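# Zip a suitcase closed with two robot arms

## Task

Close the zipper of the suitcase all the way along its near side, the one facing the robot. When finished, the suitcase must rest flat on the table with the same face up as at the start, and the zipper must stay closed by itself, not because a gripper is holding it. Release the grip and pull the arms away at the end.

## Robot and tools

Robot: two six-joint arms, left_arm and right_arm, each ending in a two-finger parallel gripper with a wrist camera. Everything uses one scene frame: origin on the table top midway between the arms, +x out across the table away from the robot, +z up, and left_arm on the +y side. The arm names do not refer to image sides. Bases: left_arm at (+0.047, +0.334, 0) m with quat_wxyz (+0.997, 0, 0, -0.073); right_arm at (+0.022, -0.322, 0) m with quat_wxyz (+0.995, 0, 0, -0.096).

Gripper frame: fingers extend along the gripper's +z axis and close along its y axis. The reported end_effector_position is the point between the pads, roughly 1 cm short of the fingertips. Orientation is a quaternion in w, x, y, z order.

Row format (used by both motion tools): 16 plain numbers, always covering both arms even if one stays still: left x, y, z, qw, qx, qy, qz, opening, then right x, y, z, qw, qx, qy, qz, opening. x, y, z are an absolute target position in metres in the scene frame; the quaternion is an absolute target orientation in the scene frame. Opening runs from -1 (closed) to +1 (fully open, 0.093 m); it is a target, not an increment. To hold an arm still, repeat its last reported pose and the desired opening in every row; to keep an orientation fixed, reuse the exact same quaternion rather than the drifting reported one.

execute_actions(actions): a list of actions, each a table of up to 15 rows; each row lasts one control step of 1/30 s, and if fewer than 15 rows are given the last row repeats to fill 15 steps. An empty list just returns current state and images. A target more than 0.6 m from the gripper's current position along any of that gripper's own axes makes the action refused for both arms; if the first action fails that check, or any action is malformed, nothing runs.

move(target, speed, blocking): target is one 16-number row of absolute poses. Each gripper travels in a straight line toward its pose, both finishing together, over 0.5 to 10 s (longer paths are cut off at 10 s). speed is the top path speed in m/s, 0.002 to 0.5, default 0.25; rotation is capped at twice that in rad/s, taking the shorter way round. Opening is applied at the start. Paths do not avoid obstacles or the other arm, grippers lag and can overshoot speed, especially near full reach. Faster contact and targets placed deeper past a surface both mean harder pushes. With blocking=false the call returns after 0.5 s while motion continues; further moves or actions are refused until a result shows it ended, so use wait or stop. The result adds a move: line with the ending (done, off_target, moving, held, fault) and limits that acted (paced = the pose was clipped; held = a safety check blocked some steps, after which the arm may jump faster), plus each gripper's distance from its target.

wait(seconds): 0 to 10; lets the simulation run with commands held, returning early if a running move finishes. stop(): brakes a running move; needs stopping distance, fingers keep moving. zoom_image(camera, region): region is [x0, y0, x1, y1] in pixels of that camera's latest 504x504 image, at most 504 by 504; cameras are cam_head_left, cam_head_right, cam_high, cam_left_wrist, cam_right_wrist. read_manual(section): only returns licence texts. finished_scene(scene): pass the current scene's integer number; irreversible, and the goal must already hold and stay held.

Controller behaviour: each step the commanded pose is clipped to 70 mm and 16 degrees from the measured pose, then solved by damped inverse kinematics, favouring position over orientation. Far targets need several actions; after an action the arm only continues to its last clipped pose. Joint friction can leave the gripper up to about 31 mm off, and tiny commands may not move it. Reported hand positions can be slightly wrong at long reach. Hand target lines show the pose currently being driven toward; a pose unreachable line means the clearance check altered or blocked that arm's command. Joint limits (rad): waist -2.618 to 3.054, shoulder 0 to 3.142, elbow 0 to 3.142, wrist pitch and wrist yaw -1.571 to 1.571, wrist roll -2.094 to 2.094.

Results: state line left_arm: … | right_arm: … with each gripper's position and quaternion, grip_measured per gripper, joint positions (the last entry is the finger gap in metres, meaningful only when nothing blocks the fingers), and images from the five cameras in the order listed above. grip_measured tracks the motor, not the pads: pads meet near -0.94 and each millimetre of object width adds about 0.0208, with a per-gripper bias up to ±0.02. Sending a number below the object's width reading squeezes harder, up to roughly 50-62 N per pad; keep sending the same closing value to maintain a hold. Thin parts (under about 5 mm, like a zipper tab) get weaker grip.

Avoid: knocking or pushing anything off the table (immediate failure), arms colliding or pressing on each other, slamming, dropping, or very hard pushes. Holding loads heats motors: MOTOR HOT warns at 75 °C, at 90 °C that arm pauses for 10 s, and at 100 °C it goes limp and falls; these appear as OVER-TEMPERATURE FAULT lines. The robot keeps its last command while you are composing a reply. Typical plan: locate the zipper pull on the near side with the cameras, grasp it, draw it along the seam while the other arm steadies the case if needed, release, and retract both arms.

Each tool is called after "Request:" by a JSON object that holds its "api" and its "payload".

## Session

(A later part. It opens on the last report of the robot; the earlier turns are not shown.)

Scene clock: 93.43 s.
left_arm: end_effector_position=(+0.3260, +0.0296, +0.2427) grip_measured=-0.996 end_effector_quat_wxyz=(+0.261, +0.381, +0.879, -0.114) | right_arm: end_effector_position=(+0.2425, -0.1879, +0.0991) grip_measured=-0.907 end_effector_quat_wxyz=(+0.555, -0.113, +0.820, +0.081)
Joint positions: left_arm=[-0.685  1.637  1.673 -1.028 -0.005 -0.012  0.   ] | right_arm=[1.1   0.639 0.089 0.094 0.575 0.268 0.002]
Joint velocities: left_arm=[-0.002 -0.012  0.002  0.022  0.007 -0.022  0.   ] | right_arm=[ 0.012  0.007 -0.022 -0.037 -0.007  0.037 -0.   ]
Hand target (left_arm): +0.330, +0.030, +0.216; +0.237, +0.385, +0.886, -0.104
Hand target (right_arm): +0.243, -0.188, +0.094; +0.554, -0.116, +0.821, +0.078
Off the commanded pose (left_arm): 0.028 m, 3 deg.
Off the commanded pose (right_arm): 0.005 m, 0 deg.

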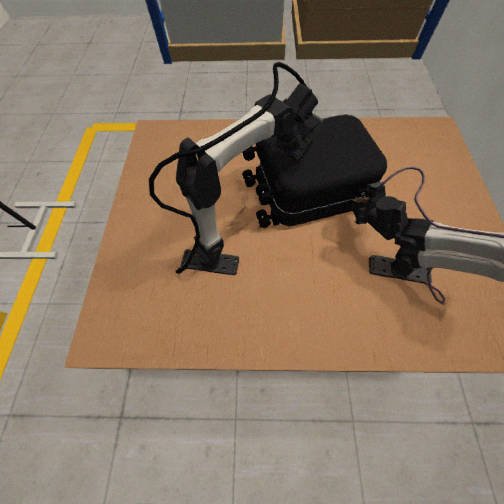

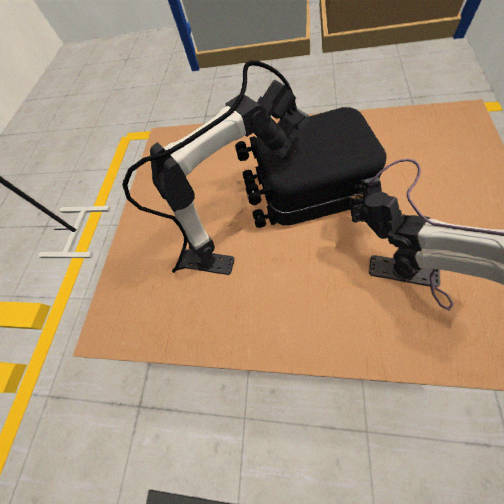

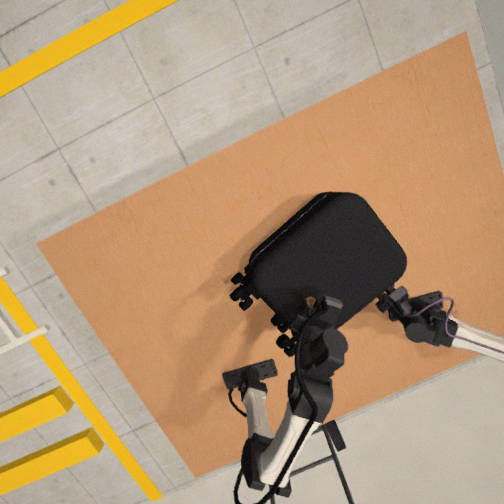

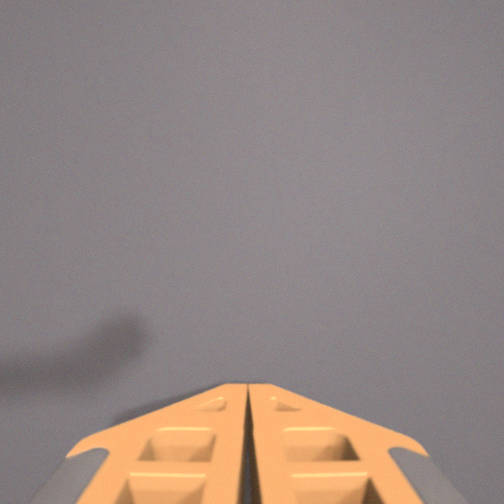

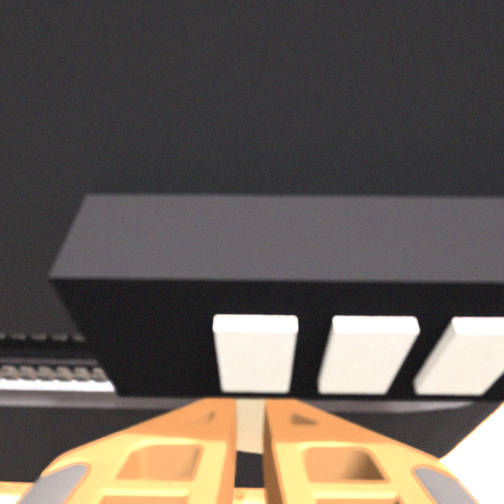

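Request:
{"api": "move", "payload": {"target": [0.33,0.03,0.215,0.2373,0.3851,0.8857,-0.1032,-1, 0.238,-0.158,0.113,0.5890,-0.1119,0.7961,0.0828,-0.98], "speed": 0.04}}

Scene clock: 98.37 s.
left_arm: end_effector_position=(+0.3279, +0.0307, +0.2431) grip_measured=-0.996 end_effector_quat_wxyz=(+0.264, +0.379, +0.879, -0.114) | right_arm: end_effector_position=(+0.2365, -0.1817, +0.0995) grip_measured=-0.971 end_effector_quat_wxyz=(+0.580, -0.108, +0.806, +0.035)
Joint positions: left_arm=[-0.681  1.634  1.668 -1.02  -0.007 -0.011  0.   ] | right_arm=[1.273 0.779 0.089 0.193 0.824 0.306 0.   ]
Joint velocities: left_arm=[ 0.017 -0.017 -0.002 -0.081 -0.007 -0.066  0.   ] | right_arm=[-0.002  0.002  0.007  0.051  0.051  0.007  0.   ]
Hand target (left_arm): +0.329, +0.030, +0.216; +0.237, +0.385, +0.886, -0.104
Hand target (right_arm): +0.236, -0.161, +0.115; +0.588, -0.112, +0.797, +0.082
Off the commanded pose (left_arm): 0.028 m, 4 deg.
Off the commanded pose (right_arm): 0.027 m, 6 deg.
move: off_target (left_arm, right_arm)

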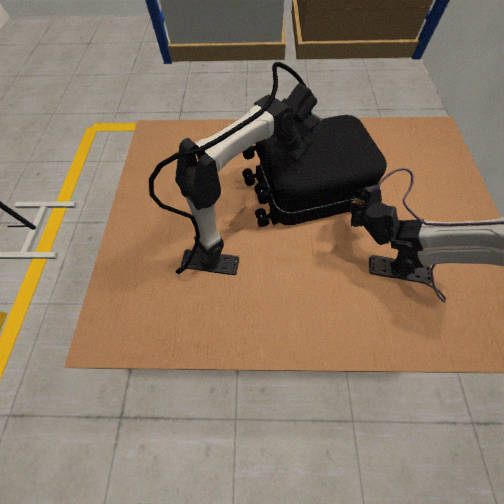

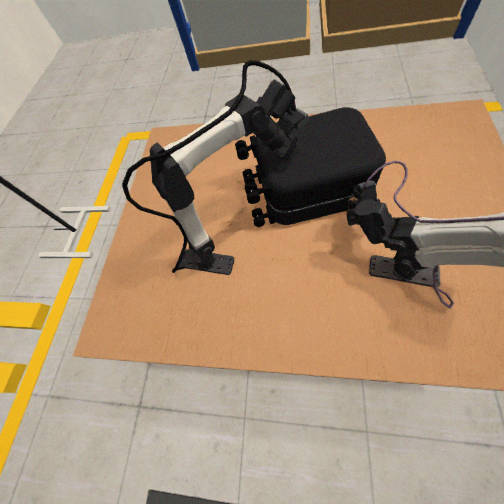

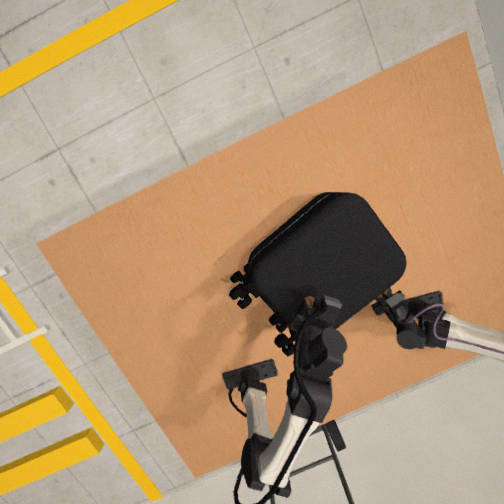

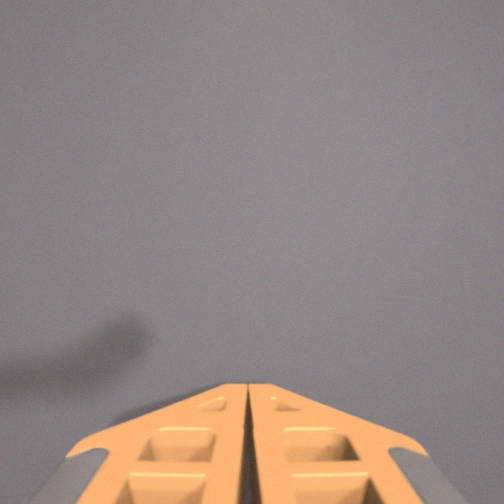

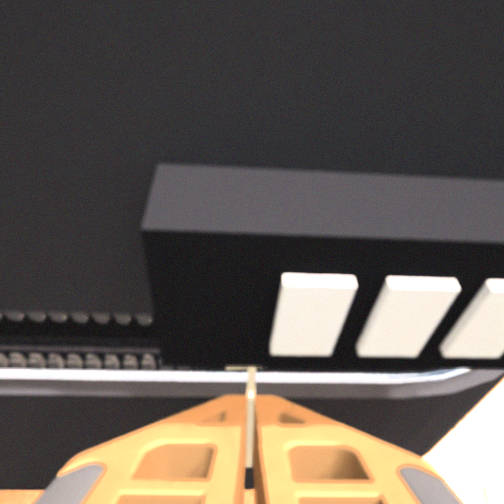

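Request:
{"api": "execute_actions", "payload": {"actions": [[[0.335,0.02,0.185,0.2373,0.3851,0.8857,-0.1032,-1, 0.238,-0.162,0.113,0.5890,-0.1119,0.7961,0.0828,-1]]]}}

Request:
{"api": "move", "payload": {"target": [0.335,0.02,0.185,0.2373,0.3851,0.8857,-0.1032,-1, 0.229,-0.115,0.115,0.5745,-0.2081,0.7765,0.1539,-1], "speed": 0.05}}

Scene clock: 103.57 s.
left_arm: end_effector_position=(+0.3365, +0.0263, +0.2422) grip_measured=-0.996 end_effector_quat_wxyz=(+0.300, +0.371, +0.871, -0.120) | right_arm: end_effector_position=(+0.2366, -0.1818, +0.0996) grip_measured=-0.986 end_effector_quat_wxyz=(+0.581, -0.107, +0.806, +0.034)
Joint positions: left_arm=[-0.681  1.603  1.591 -0.901 -0.026 -0.011  0.   ] | right_arm=[1.273 0.779 0.089 0.194 0.825 0.306 0.   ]
Joint velocities: left_arm=[ 0.017 -0.002 -0.007 -0.007 -0.022 -0.007  0.   ] | right_arm=[ 0.012 -0.012 -0.022  0.007  0.022  0.007  0.   ]
Hand target (left_arm): +0.333, +0.023, +0.188; +0.237, +0.384, +0.886, -0.104
Hand target (right_arm): +0.236, -0.164, +0.114; +0.589, -0.112, +0.796, +0.082
Off the commanded pose (left_arm): 0.058 m, 8 deg.
Off the commanded pose (right_arm): 0.024 m, 6 deg.

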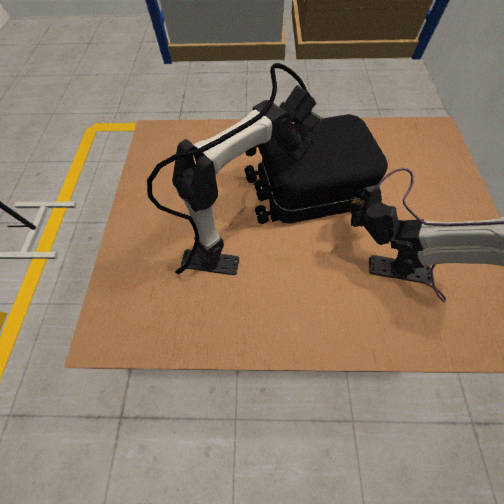

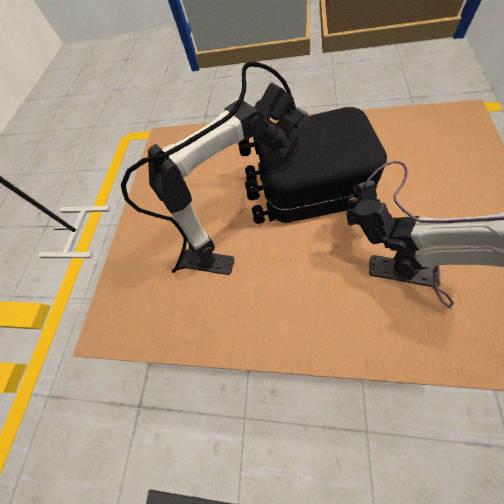

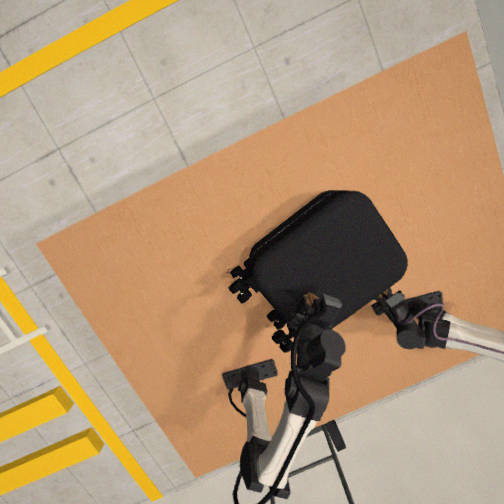

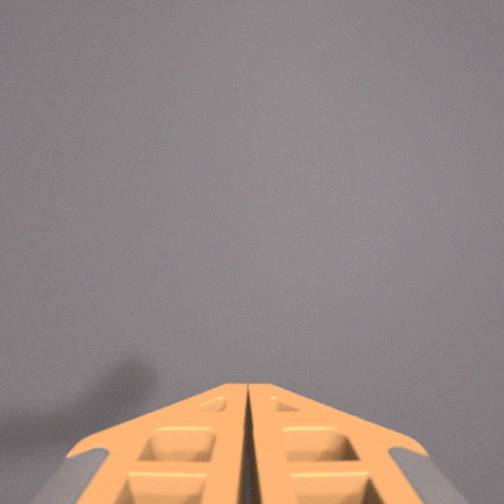

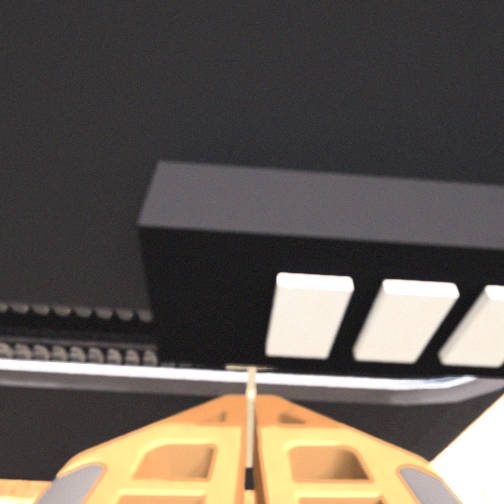

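Scene clock: 107.17 s.
left_arm: end_effector_position=(+0.3539, +0.0373, +0.2426) grip_measured=-0.996 end_effector_quat_wxyz=(+0.321, +0.351, +0.875, -0.087) | right_arm: end_effector_position=(+0.2296, -0.1545, +0.0999) grip_measured=-0.986 end_effector_quat_wxyz=(+0.570, -0.180, +0.798, +0.076)
Joint positions: left_arm=[-0.663  1.608  1.584 -0.876 -0.102 -0.011  0.   ] | right_arm=[1.276 0.792 0.089 0.255 0.678 0.204 0.   ]
Joint velocities: left_arm=[-0.007  0.007 -0.002 -0.051 -0.095 -0.007  0.   ] | right_arm=[-0.002  0.022  0.007  0.125 -0.022  0.051  0.   ]
Hand target (left_arm): +0.333, +0.024, +0.189; +0.237, +0.381, +0.887, -0.103
Hand target (right_arm): +0.223, -0.122, +0.119; +0.576, -0.207, +0.776, +0.150
Off the commanded pose (left_arm): 0.063 m, 11 deg.
Off the commanded pose (right_arm): 0.042 m, 10 deg.
move: off_target (left_arm, right_arm)

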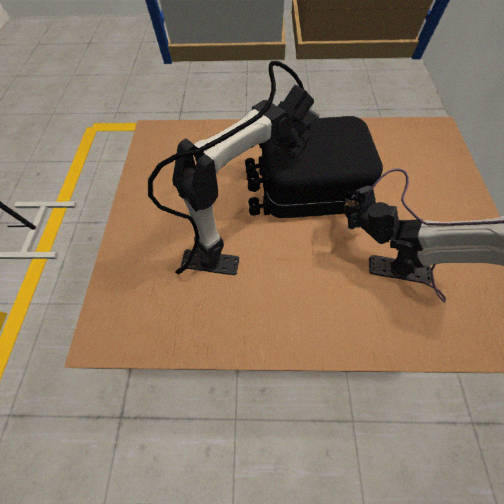

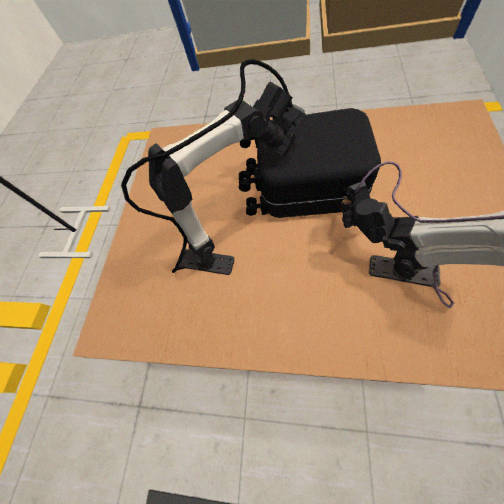

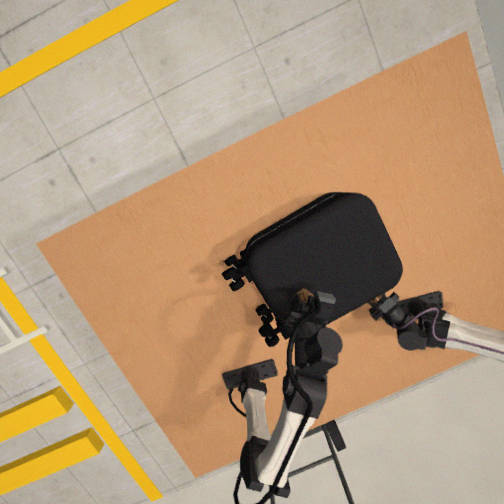

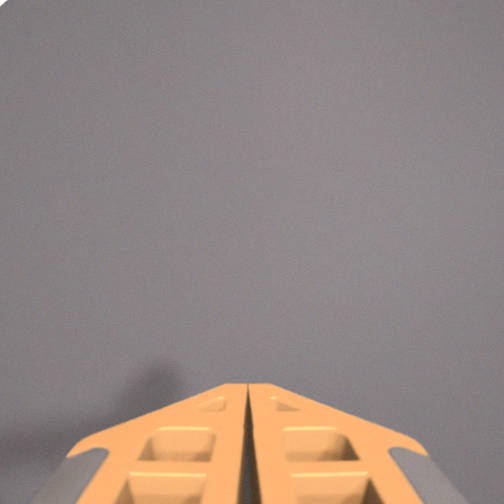

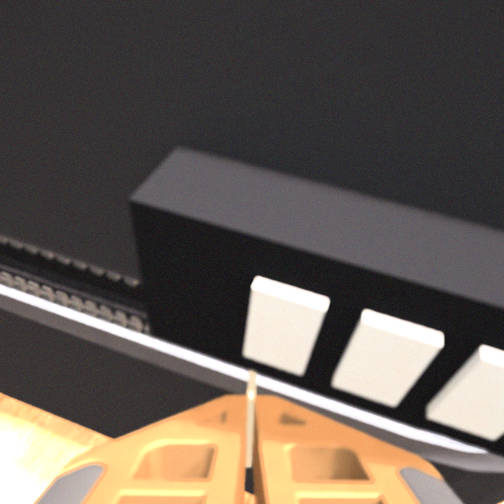

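Request:
{"api": "move", "payload": {"target": [0.33,0.09,0.31,0.33,0.40,0.83,-0.19,1, 0.2296,-0.152,0.113,0.580,-0.180,0.790,0.090,-1], "speed": 0.3}}

Request:
{"api": "move", "payload": {"target": [0.285,0.19,0.27,0.5308,0.4436,0.6106,-0.3857,1, 0.2296,-0.152,0.113,0.580,-0.180,0.790,0.090,-1], "speed": 0.3}}

Scene clock: 118.17 s.
left_arm: end_effector_position=(+0.3288, +0.0900, +0.3045) grip_measured=+0.994 end_effector_quat_wxyz=(+0.332, +0.398, +0.835, -0.186) | right_arm: end_effector_position=(+0.2284, -0.1571, +0.0997) grip_measured=-0.986 end_effector_quat_wxyz=(+0.569, -0.185, +0.798, +0.072)
Joint positions: left_arm=[-0.458  1.415  1.6   -1.007  0.245  0.189  0.093] | right_arm=[1.276 0.764 0.089 0.22  0.678 0.196 0.   ]
Joint velocities: left_arm=[ 0.002 -0.002  0.007 -0.066  0.007 -0.007  0.   ] | right_arm=[ 0.007 -0.007 -0.002  0.007  0.007 -0.037  0.   ]
Hand target (left_arm): +0.328, +0.091, +0.309; +0.334, +0.402, +0.832, -0.189
Hand target (right_arm): +0.230, -0.152, +0.113; +0.580, -0.180, +0.789, +0.090
Off the commanded pose (left_arm): 0.006 m, 1 deg.
Off the commanded pose (right_arm): 0.014 m, 3 deg.
move: off_target (right_arm)

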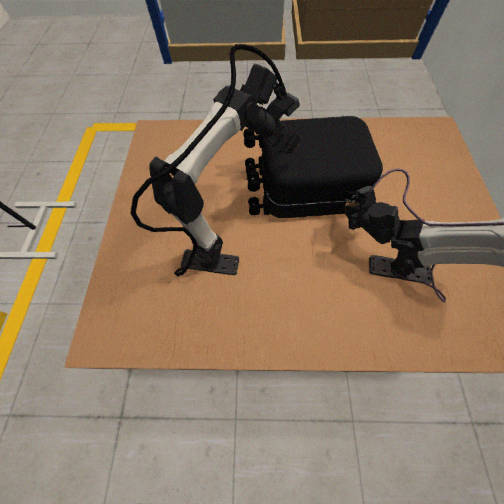

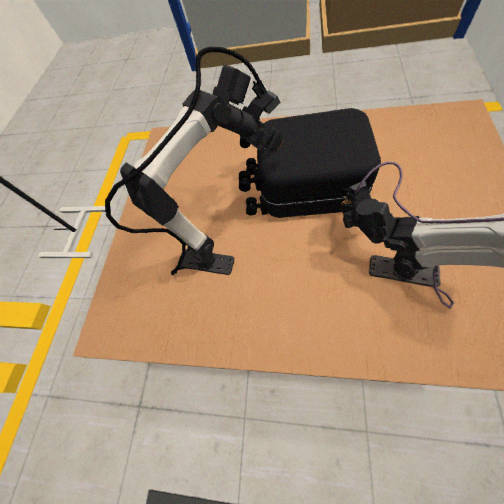

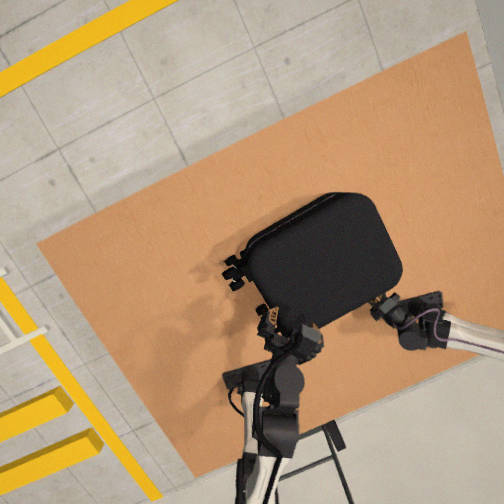

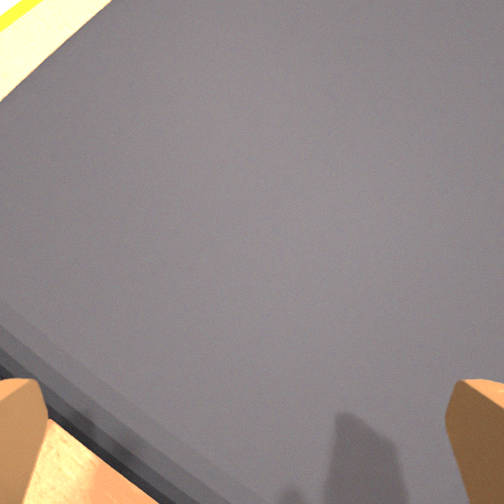

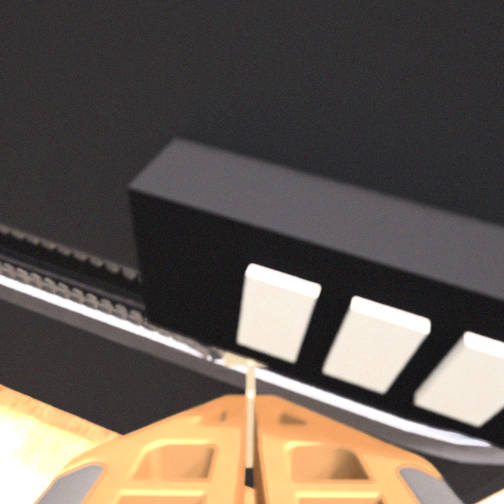

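Scene clock: 120.20 s.
left_arm: end_effector_position=(+0.2895, +0.1879, +0.2703) grip_measured=+0.994 end_effector_quat_wxyz=(+0.532, +0.450, +0.612, -0.375) | right_arm: end_effector_position=(+0.2283, -0.1572, +0.0995) grip_measured=-0.986 end_effector_quat_wxyz=(+0.569, -0.185, +0.798, +0.071)
Joint positions: left_arm=[ 0.208  0.985  0.748 -0.304  1.268  0.542  0.093] | right_arm=[1.276 0.764 0.089 0.219 0.678 0.196 0.   ]
Joint velocities: left_arm=[ 0.007 -0.017 -0.012 -0.007 -0.007  0.022 -0.001] | right_arm=[-0.007  0.007 -0.012 -0.007 -0.066 -0.022  0.   ]
Hand target (left_arm): +0.286, +0.189, +0.268; +0.533, +0.448, +0.611, -0.378
Hand target (right_arm): +0.230, -0.152, +0.113; +0.580, -0.179, +0.790, +0.089
Off the commanded pose (left_arm): 0.005 m, 1 deg.
Off the commanded pose (right_arm): 0.014 m, 3 deg.
move: off_target (right_arm)

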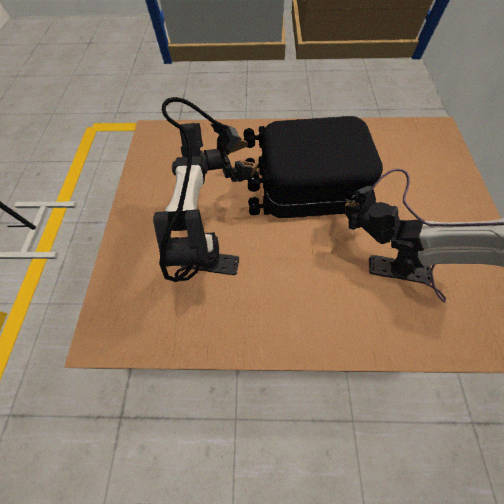

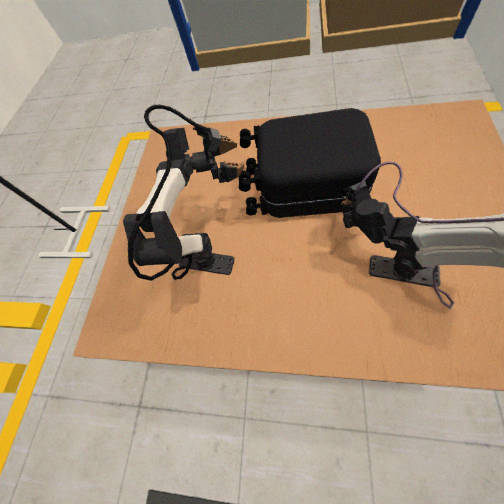

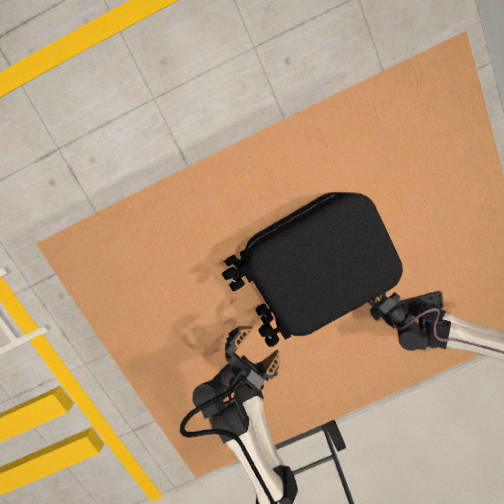

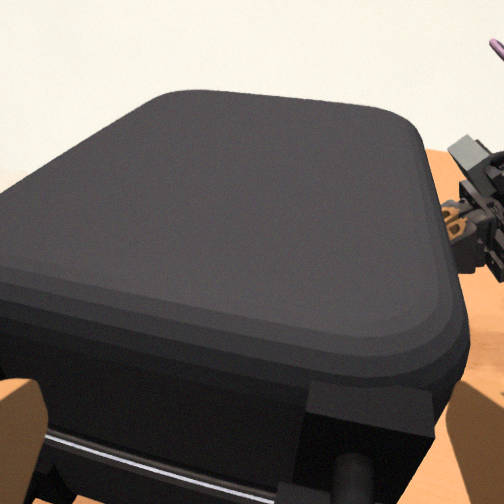

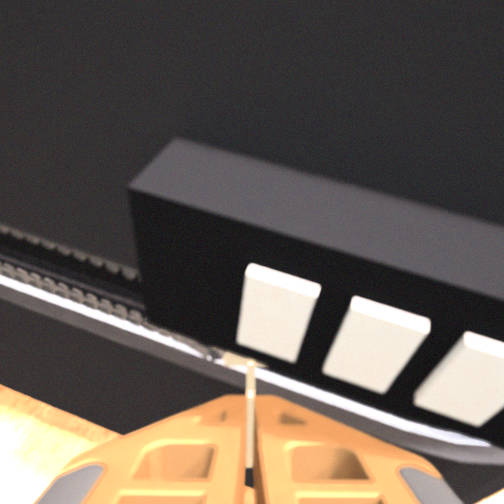

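Request:
{"api": "move", "payload": {"target": [0.255,0.20,0.225,0.5308,0.4436,0.6106,-0.3857,1, 0.2296,-0.152,0.113,0.580,-0.180,0.790,0.090,-1], "speed": 0.15}}

Scene clock: 123.83 s.
left_arm: end_effector_position=(+0.2590, +0.1993, +0.2236) grip_measured=+0.994 end_effector_quat_wxyz=(+0.529, +0.442, +0.614, -0.386) | right_arm: end_effector_position=(+0.2283, -0.1572, +0.0995) grip_measured=-0.986 end_effector_quat_wxyz=(+0.569, -0.185, +0.798, +0.071)
Joint positions: left_arm=[ 0.293  0.892  0.561 -0.378  1.348  0.691  0.093] | right_arm=[1.276 0.764 0.089 0.219 0.678 0.196 0.   ]
Joint velocities: left_arm=[-0.002  0.002  0.002 -0.037 -0.037 -0.007 -0.   ] | right_arm=[ 0.027 -0.002  0.002  0.051 -0.037 -0.007  0.   ]
Hand target (left_arm): +0.256, +0.200, +0.224; +0.532, +0.443, +0.611, -0.385
Hand target (right_arm): +0.230, -0.152, +0.113; +0.580, -0.180, +0.790, +0.089
Off the commanded pose (left_arm): 0.004 m, 1 deg.
Off the commanded pose (right_arm): 0.015 m, 3 deg.
move: off_target (right_arm)

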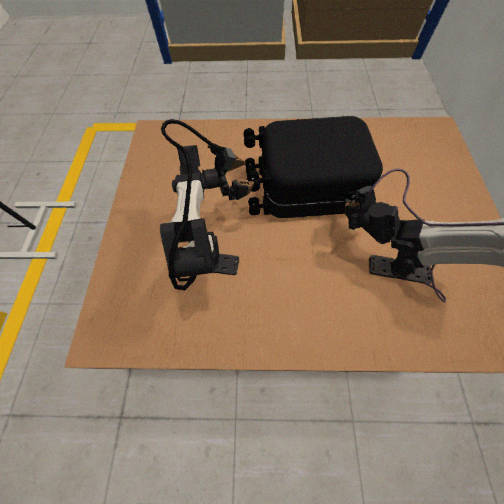

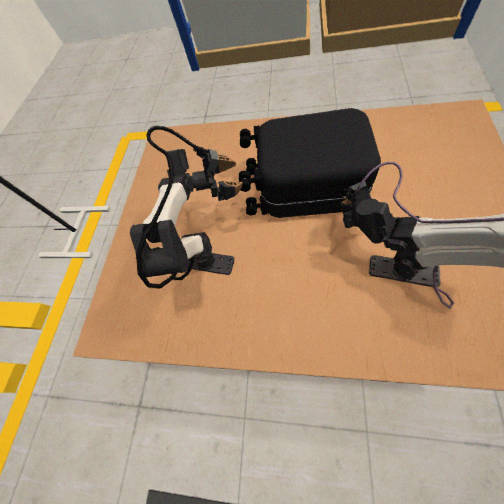

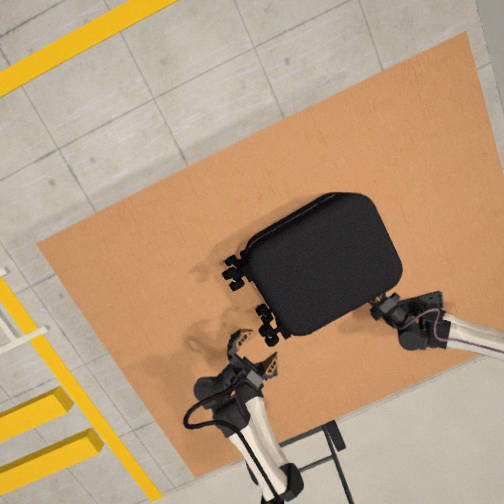

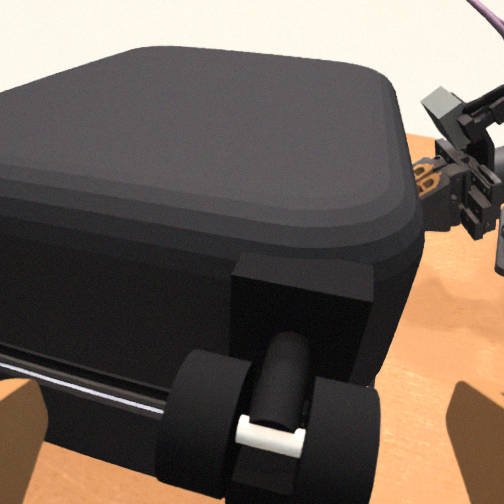

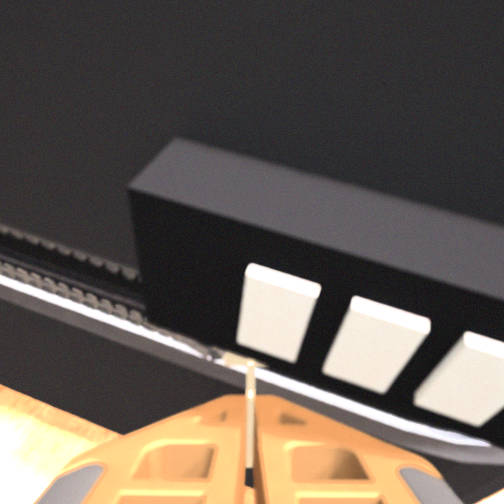

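Request:
{"api": "move", "payload": {"target": [0.261,0.173,0.185,0.5308,0.4436,0.6106,-0.3857,1, 0.2296,-0.152,0.113,0.580,-0.180,0.790,0.090,-1], "speed": 0.1}}

Scene clock: 127.13 s.
left_arm: end_effector_position=(+0.2619, +0.1744, +0.1938) grip_measured=+0.994 end_effector_quat_wxyz=(+0.539, +0.451, +0.601, -0.381) | right_arm: end_effector_position=(+0.2283, -0.1572, +0.0995) grip_measured=-0.986 end_effector_quat_wxyz=(+0.569, -0.185, +0.798, +0.071)
Joint positions: left_arm=[0.142 0.892 0.351 0.142 1.231 0.407 0.093] | right_arm=[1.276 0.764 0.089 0.219 0.678 0.195 0.   ]
Joint velocities: left_arm=[ 0.002  0.007 -0.002 -0.022 -0.007 -0.081 -0.   ] | right_arm=[ 0.002  0.022  0.002  0.051 -0.022  0.007  0.   ]
Hand target (left_arm): +0.261, +0.173, +0.185; +0.530, +0.444, +0.610, -0.386
Hand target (right_arm): +0.230, -0.152, +0.113; +0.580, -0.180, +0.789, +0.089
Off the commanded pose (left_arm): 0.009 m, 2 deg.
Off the commanded pose (right_arm): 0.015 m, 3 deg.
move: off_target (right_arm)

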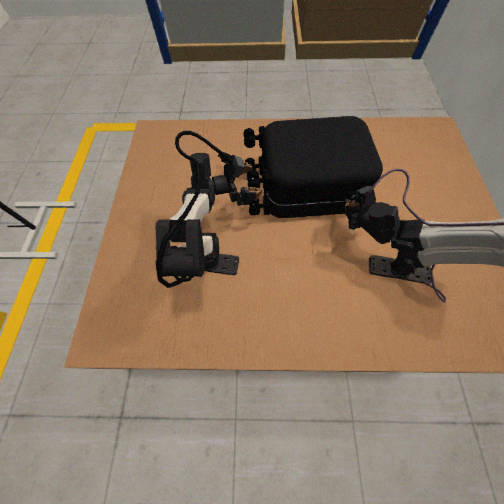

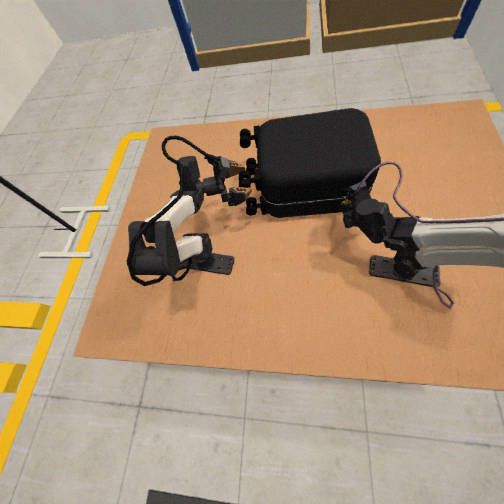

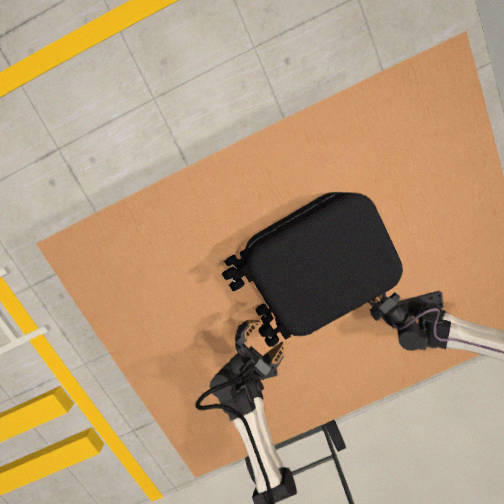

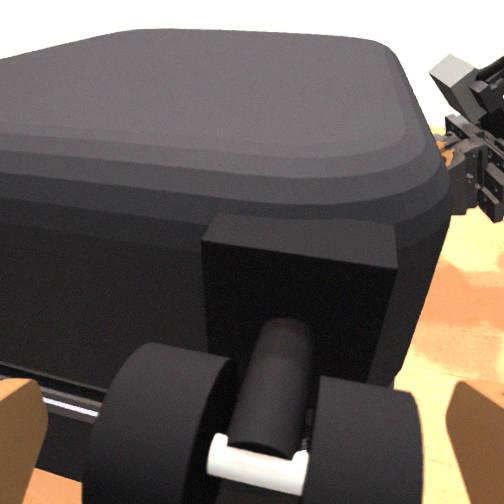

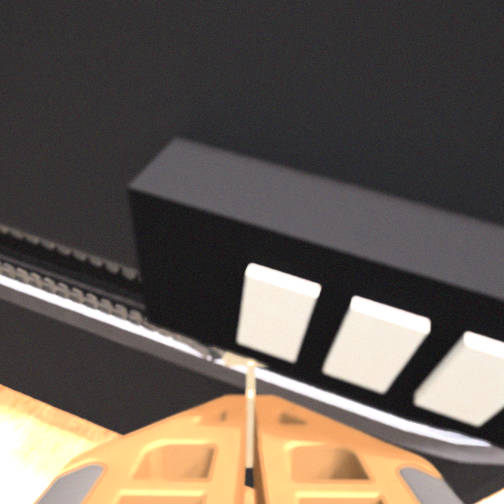

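Request:
{"api": "execute_actions", "payload": {"actions": [[[0.262,0.170,0.178,0.5175,0.4739,0.5648,-0.4343,0.8, 0.2296,-0.152,0.113,0.580,-0.180,0.790,0.090,-1]],[[0.262,0.170,0.178,0.5175,0.4739,0.5648,-0.4343,0.45, 0.2296,-0.152,0.113,0.580,-0.180,0.790,0.090,-1]],[[0.262,0.170,0.178,0.5175,0.4739,0.5648,-0.4343,0.1, 0.2296,-0.152,0.113,0.580,-0.180,0.790,0.090,-1]]]}}

Scene clock: 129.67 s.
left_arm: end_effector_position=(+0.2610, +0.1695, +0.1784) grip_measured=+0.113 end_effector_quat_wxyz=(+0.516, +0.472, +0.567, -0.435) | right_arm: end_effector_position=(+0.2283, -0.1571, +0.0994) grip_measured=-0.986 end_effector_quat_wxyz=(+0.569, -0.185, +0.798, +0.071)
Joint positions: left_arm=[0.15  1.083 0.352 0.248 1.376 0.468 0.051] | right_arm=[1.276 0.764 0.089 0.219 0.678 0.195 0.   ]
Joint velocities: left_arm=[-0.002 -0.012  0.002 -0.081  0.037 -0.022 -0.   ] | right_arm=[ 0.007  0.002  0.012 -0.051 -0.095  0.007  0.   ]
Hand target (left_arm): +0.262, +0.170, +0.178; +0.518, +0.474, +0.565, -0.434
Hand target (right_arm): +0.230, -0.152, +0.113; +0.580, -0.180, +0.790, +0.090
Off the commanded pose (left_arm): 0.001 m, 0 deg.
Off the commanded pose (right_arm): 0.015 m, 3 deg.

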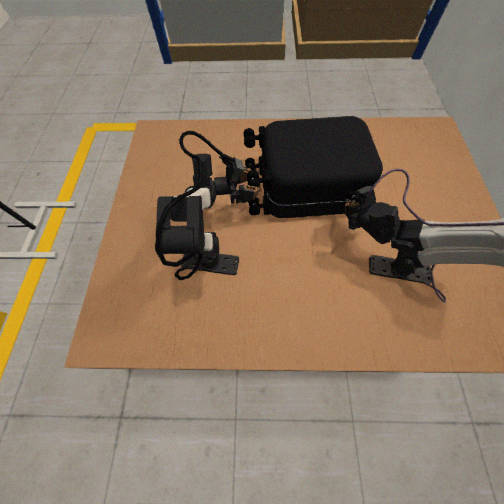

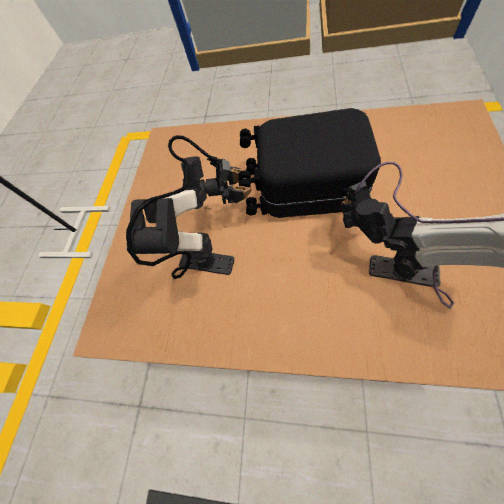

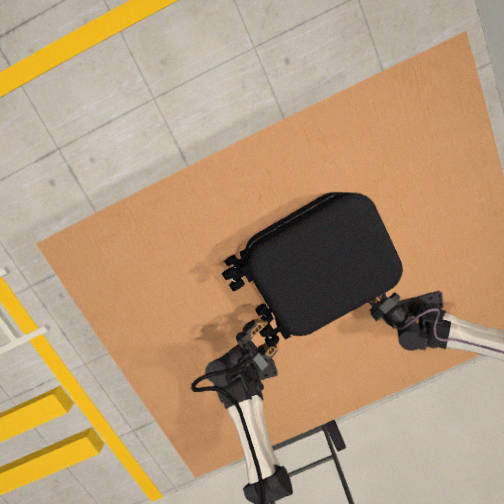

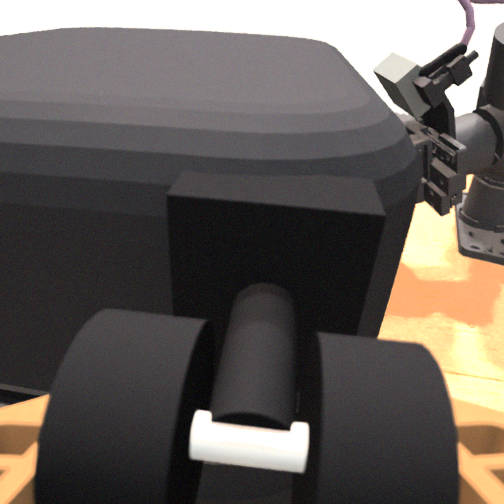

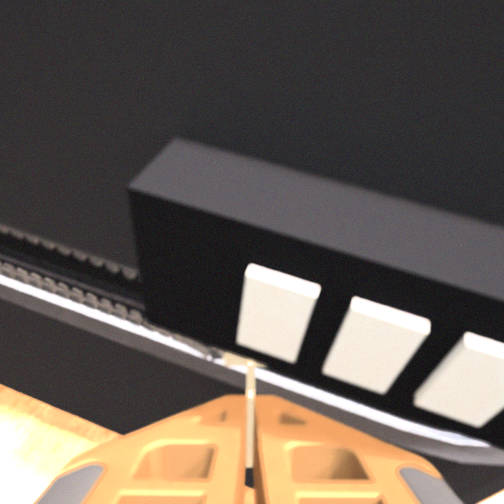

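Request:
{"api": "move", "payload": {"target": [0.262,0.170,0.178,0.5175,0.4739,0.5648,-0.4343,0.05, 0.230,-0.09,0.117,0.5673,-0.2417,0.7667,0.1789,-1], "speed": 0.05}}

Scene clock: 134.10 s.
left_arm: end_effector_position=(+0.2620, +0.1710, +0.1784) grip_measured=+0.068 end_effector_quat_wxyz=(+0.517, +0.470, +0.569, -0.433) | right_arm: end_effector_position=(+0.2312, -0.1275, +0.0999) grip_measured=-0.986 end_effector_quat_wxyz=(+0.566, -0.212, +0.789, +0.111)
Joint positions: left_arm=[0.156 1.083 0.352 0.248 1.377 0.469 0.048] | right_arm=[1.267 0.94  0.106 0.423 0.577 0.164 0.   ]
Joint velocities: left_arm=[ 0.017 -0.002 -0.017  0.051  0.037  0.051 -0.   ] | right_arm=[-0.017  0.037  0.002  0.066  0.022  0.007  0.   ]
Hand target (left_arm): +0.262, +0.170, +0.178; +0.517, +0.474, +0.565, -0.434
Hand target (right_arm): +0.226, -0.096, +0.121; +0.569, -0.240, +0.766, +0.176
Off the commanded pose (left_arm): 0.001 m, 1 deg.
Off the commanded pose (right_arm): 0.041 m, 9 deg.
move: off_target (right_arm)

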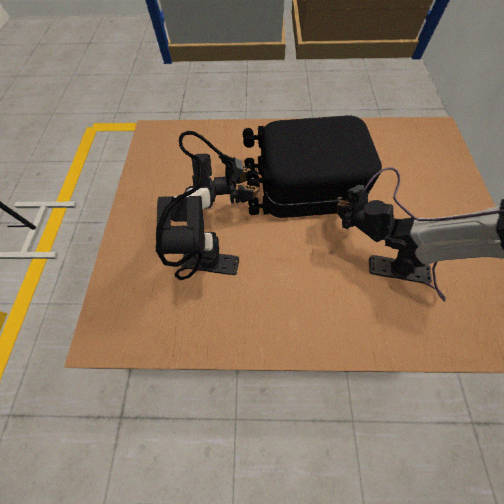

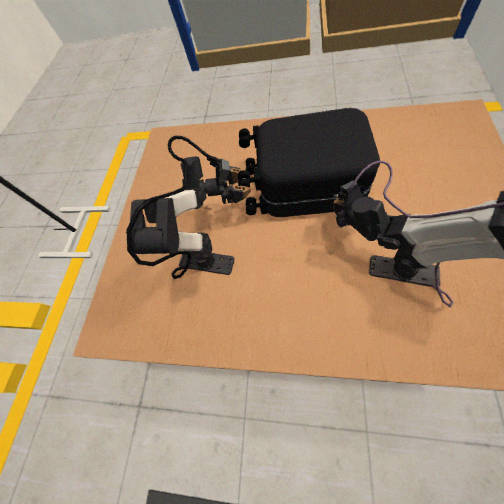

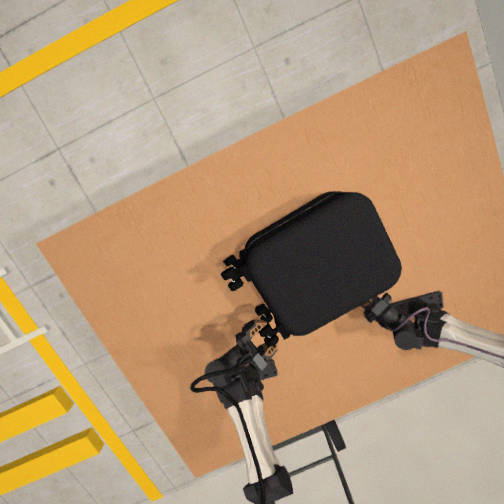

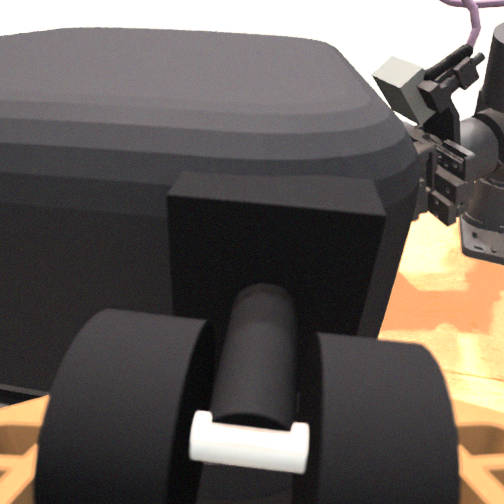

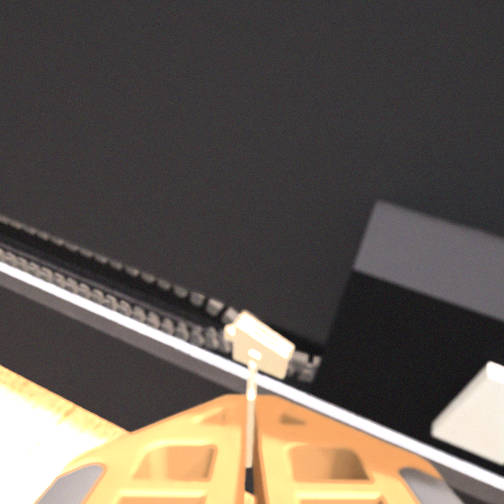

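Request:
{"api": "move", "payload": {"target": [0.262,0.170,0.178,0.5175,0.4739,0.5648,-0.4343,0.05, 0.220,0.02,0.114,0.5673,-0.2417,0.7667,0.1789,-1], "speed": 0.06}}

Scene clock: 137.73 s.
left_arm: end_effector_position=(+0.2651, +0.1748, +0.1782) grip_measured=+0.068 end_effector_quat_wxyz=(+0.521, +0.465, +0.574, -0.428) | right_arm: end_effector_position=(+0.2318, -0.0415, +0.1019) grip_measured=-0.986 end_effector_quat_wxyz=(+0.579, -0.210, +0.785, +0.071)
Joint positions: left_arm=[0.174 1.083 0.352 0.248 1.374 0.469 0.048] | right_arm=[1.488 1.467 0.405 0.559 0.847 0.252 0.   ]
Joint velocities: left_arm=[-0.007 -0.007 -0.002 -0.022  0.095  0.037 -0.001] | right_arm=[ 0.007  0.007 -0.007  0.051  0.037 -0.007  0.   ]
Hand target (left_arm): +0.262, +0.170, +0.178; +0.517, +0.474, +0.565, -0.434
Hand target (right_arm): +0.216, +0.010, +0.122; +0.569, -0.241, +0.766, +0.174
Off the commanded pose (left_arm): 0.006 m, 2 deg.
Off the commanded pose (right_arm): 0.064 m, 13 deg.
move: off_target (right_arm)

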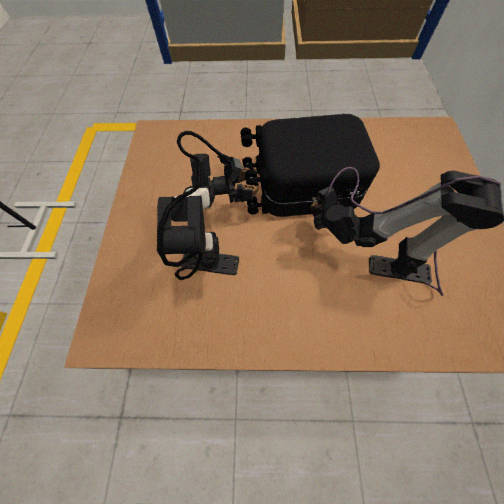

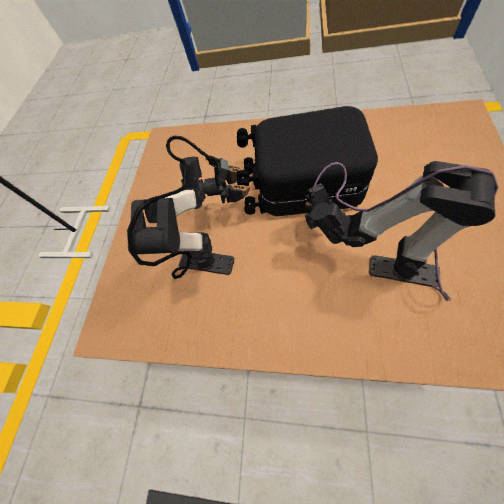

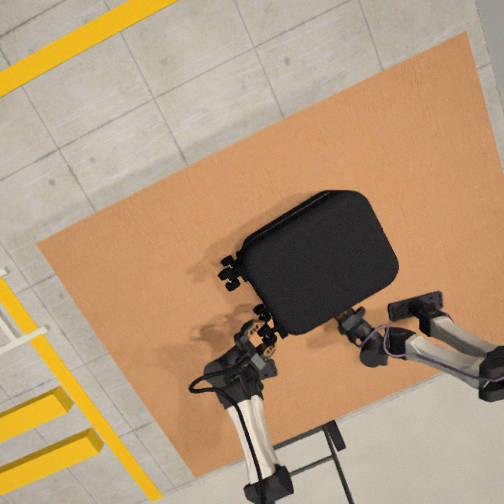

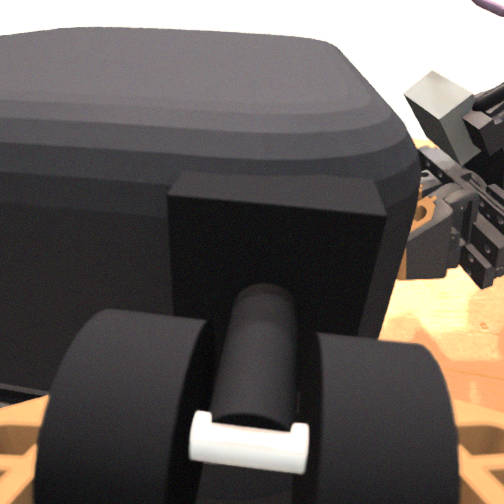

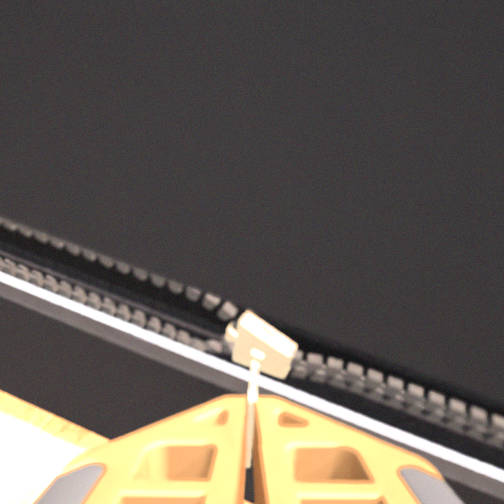

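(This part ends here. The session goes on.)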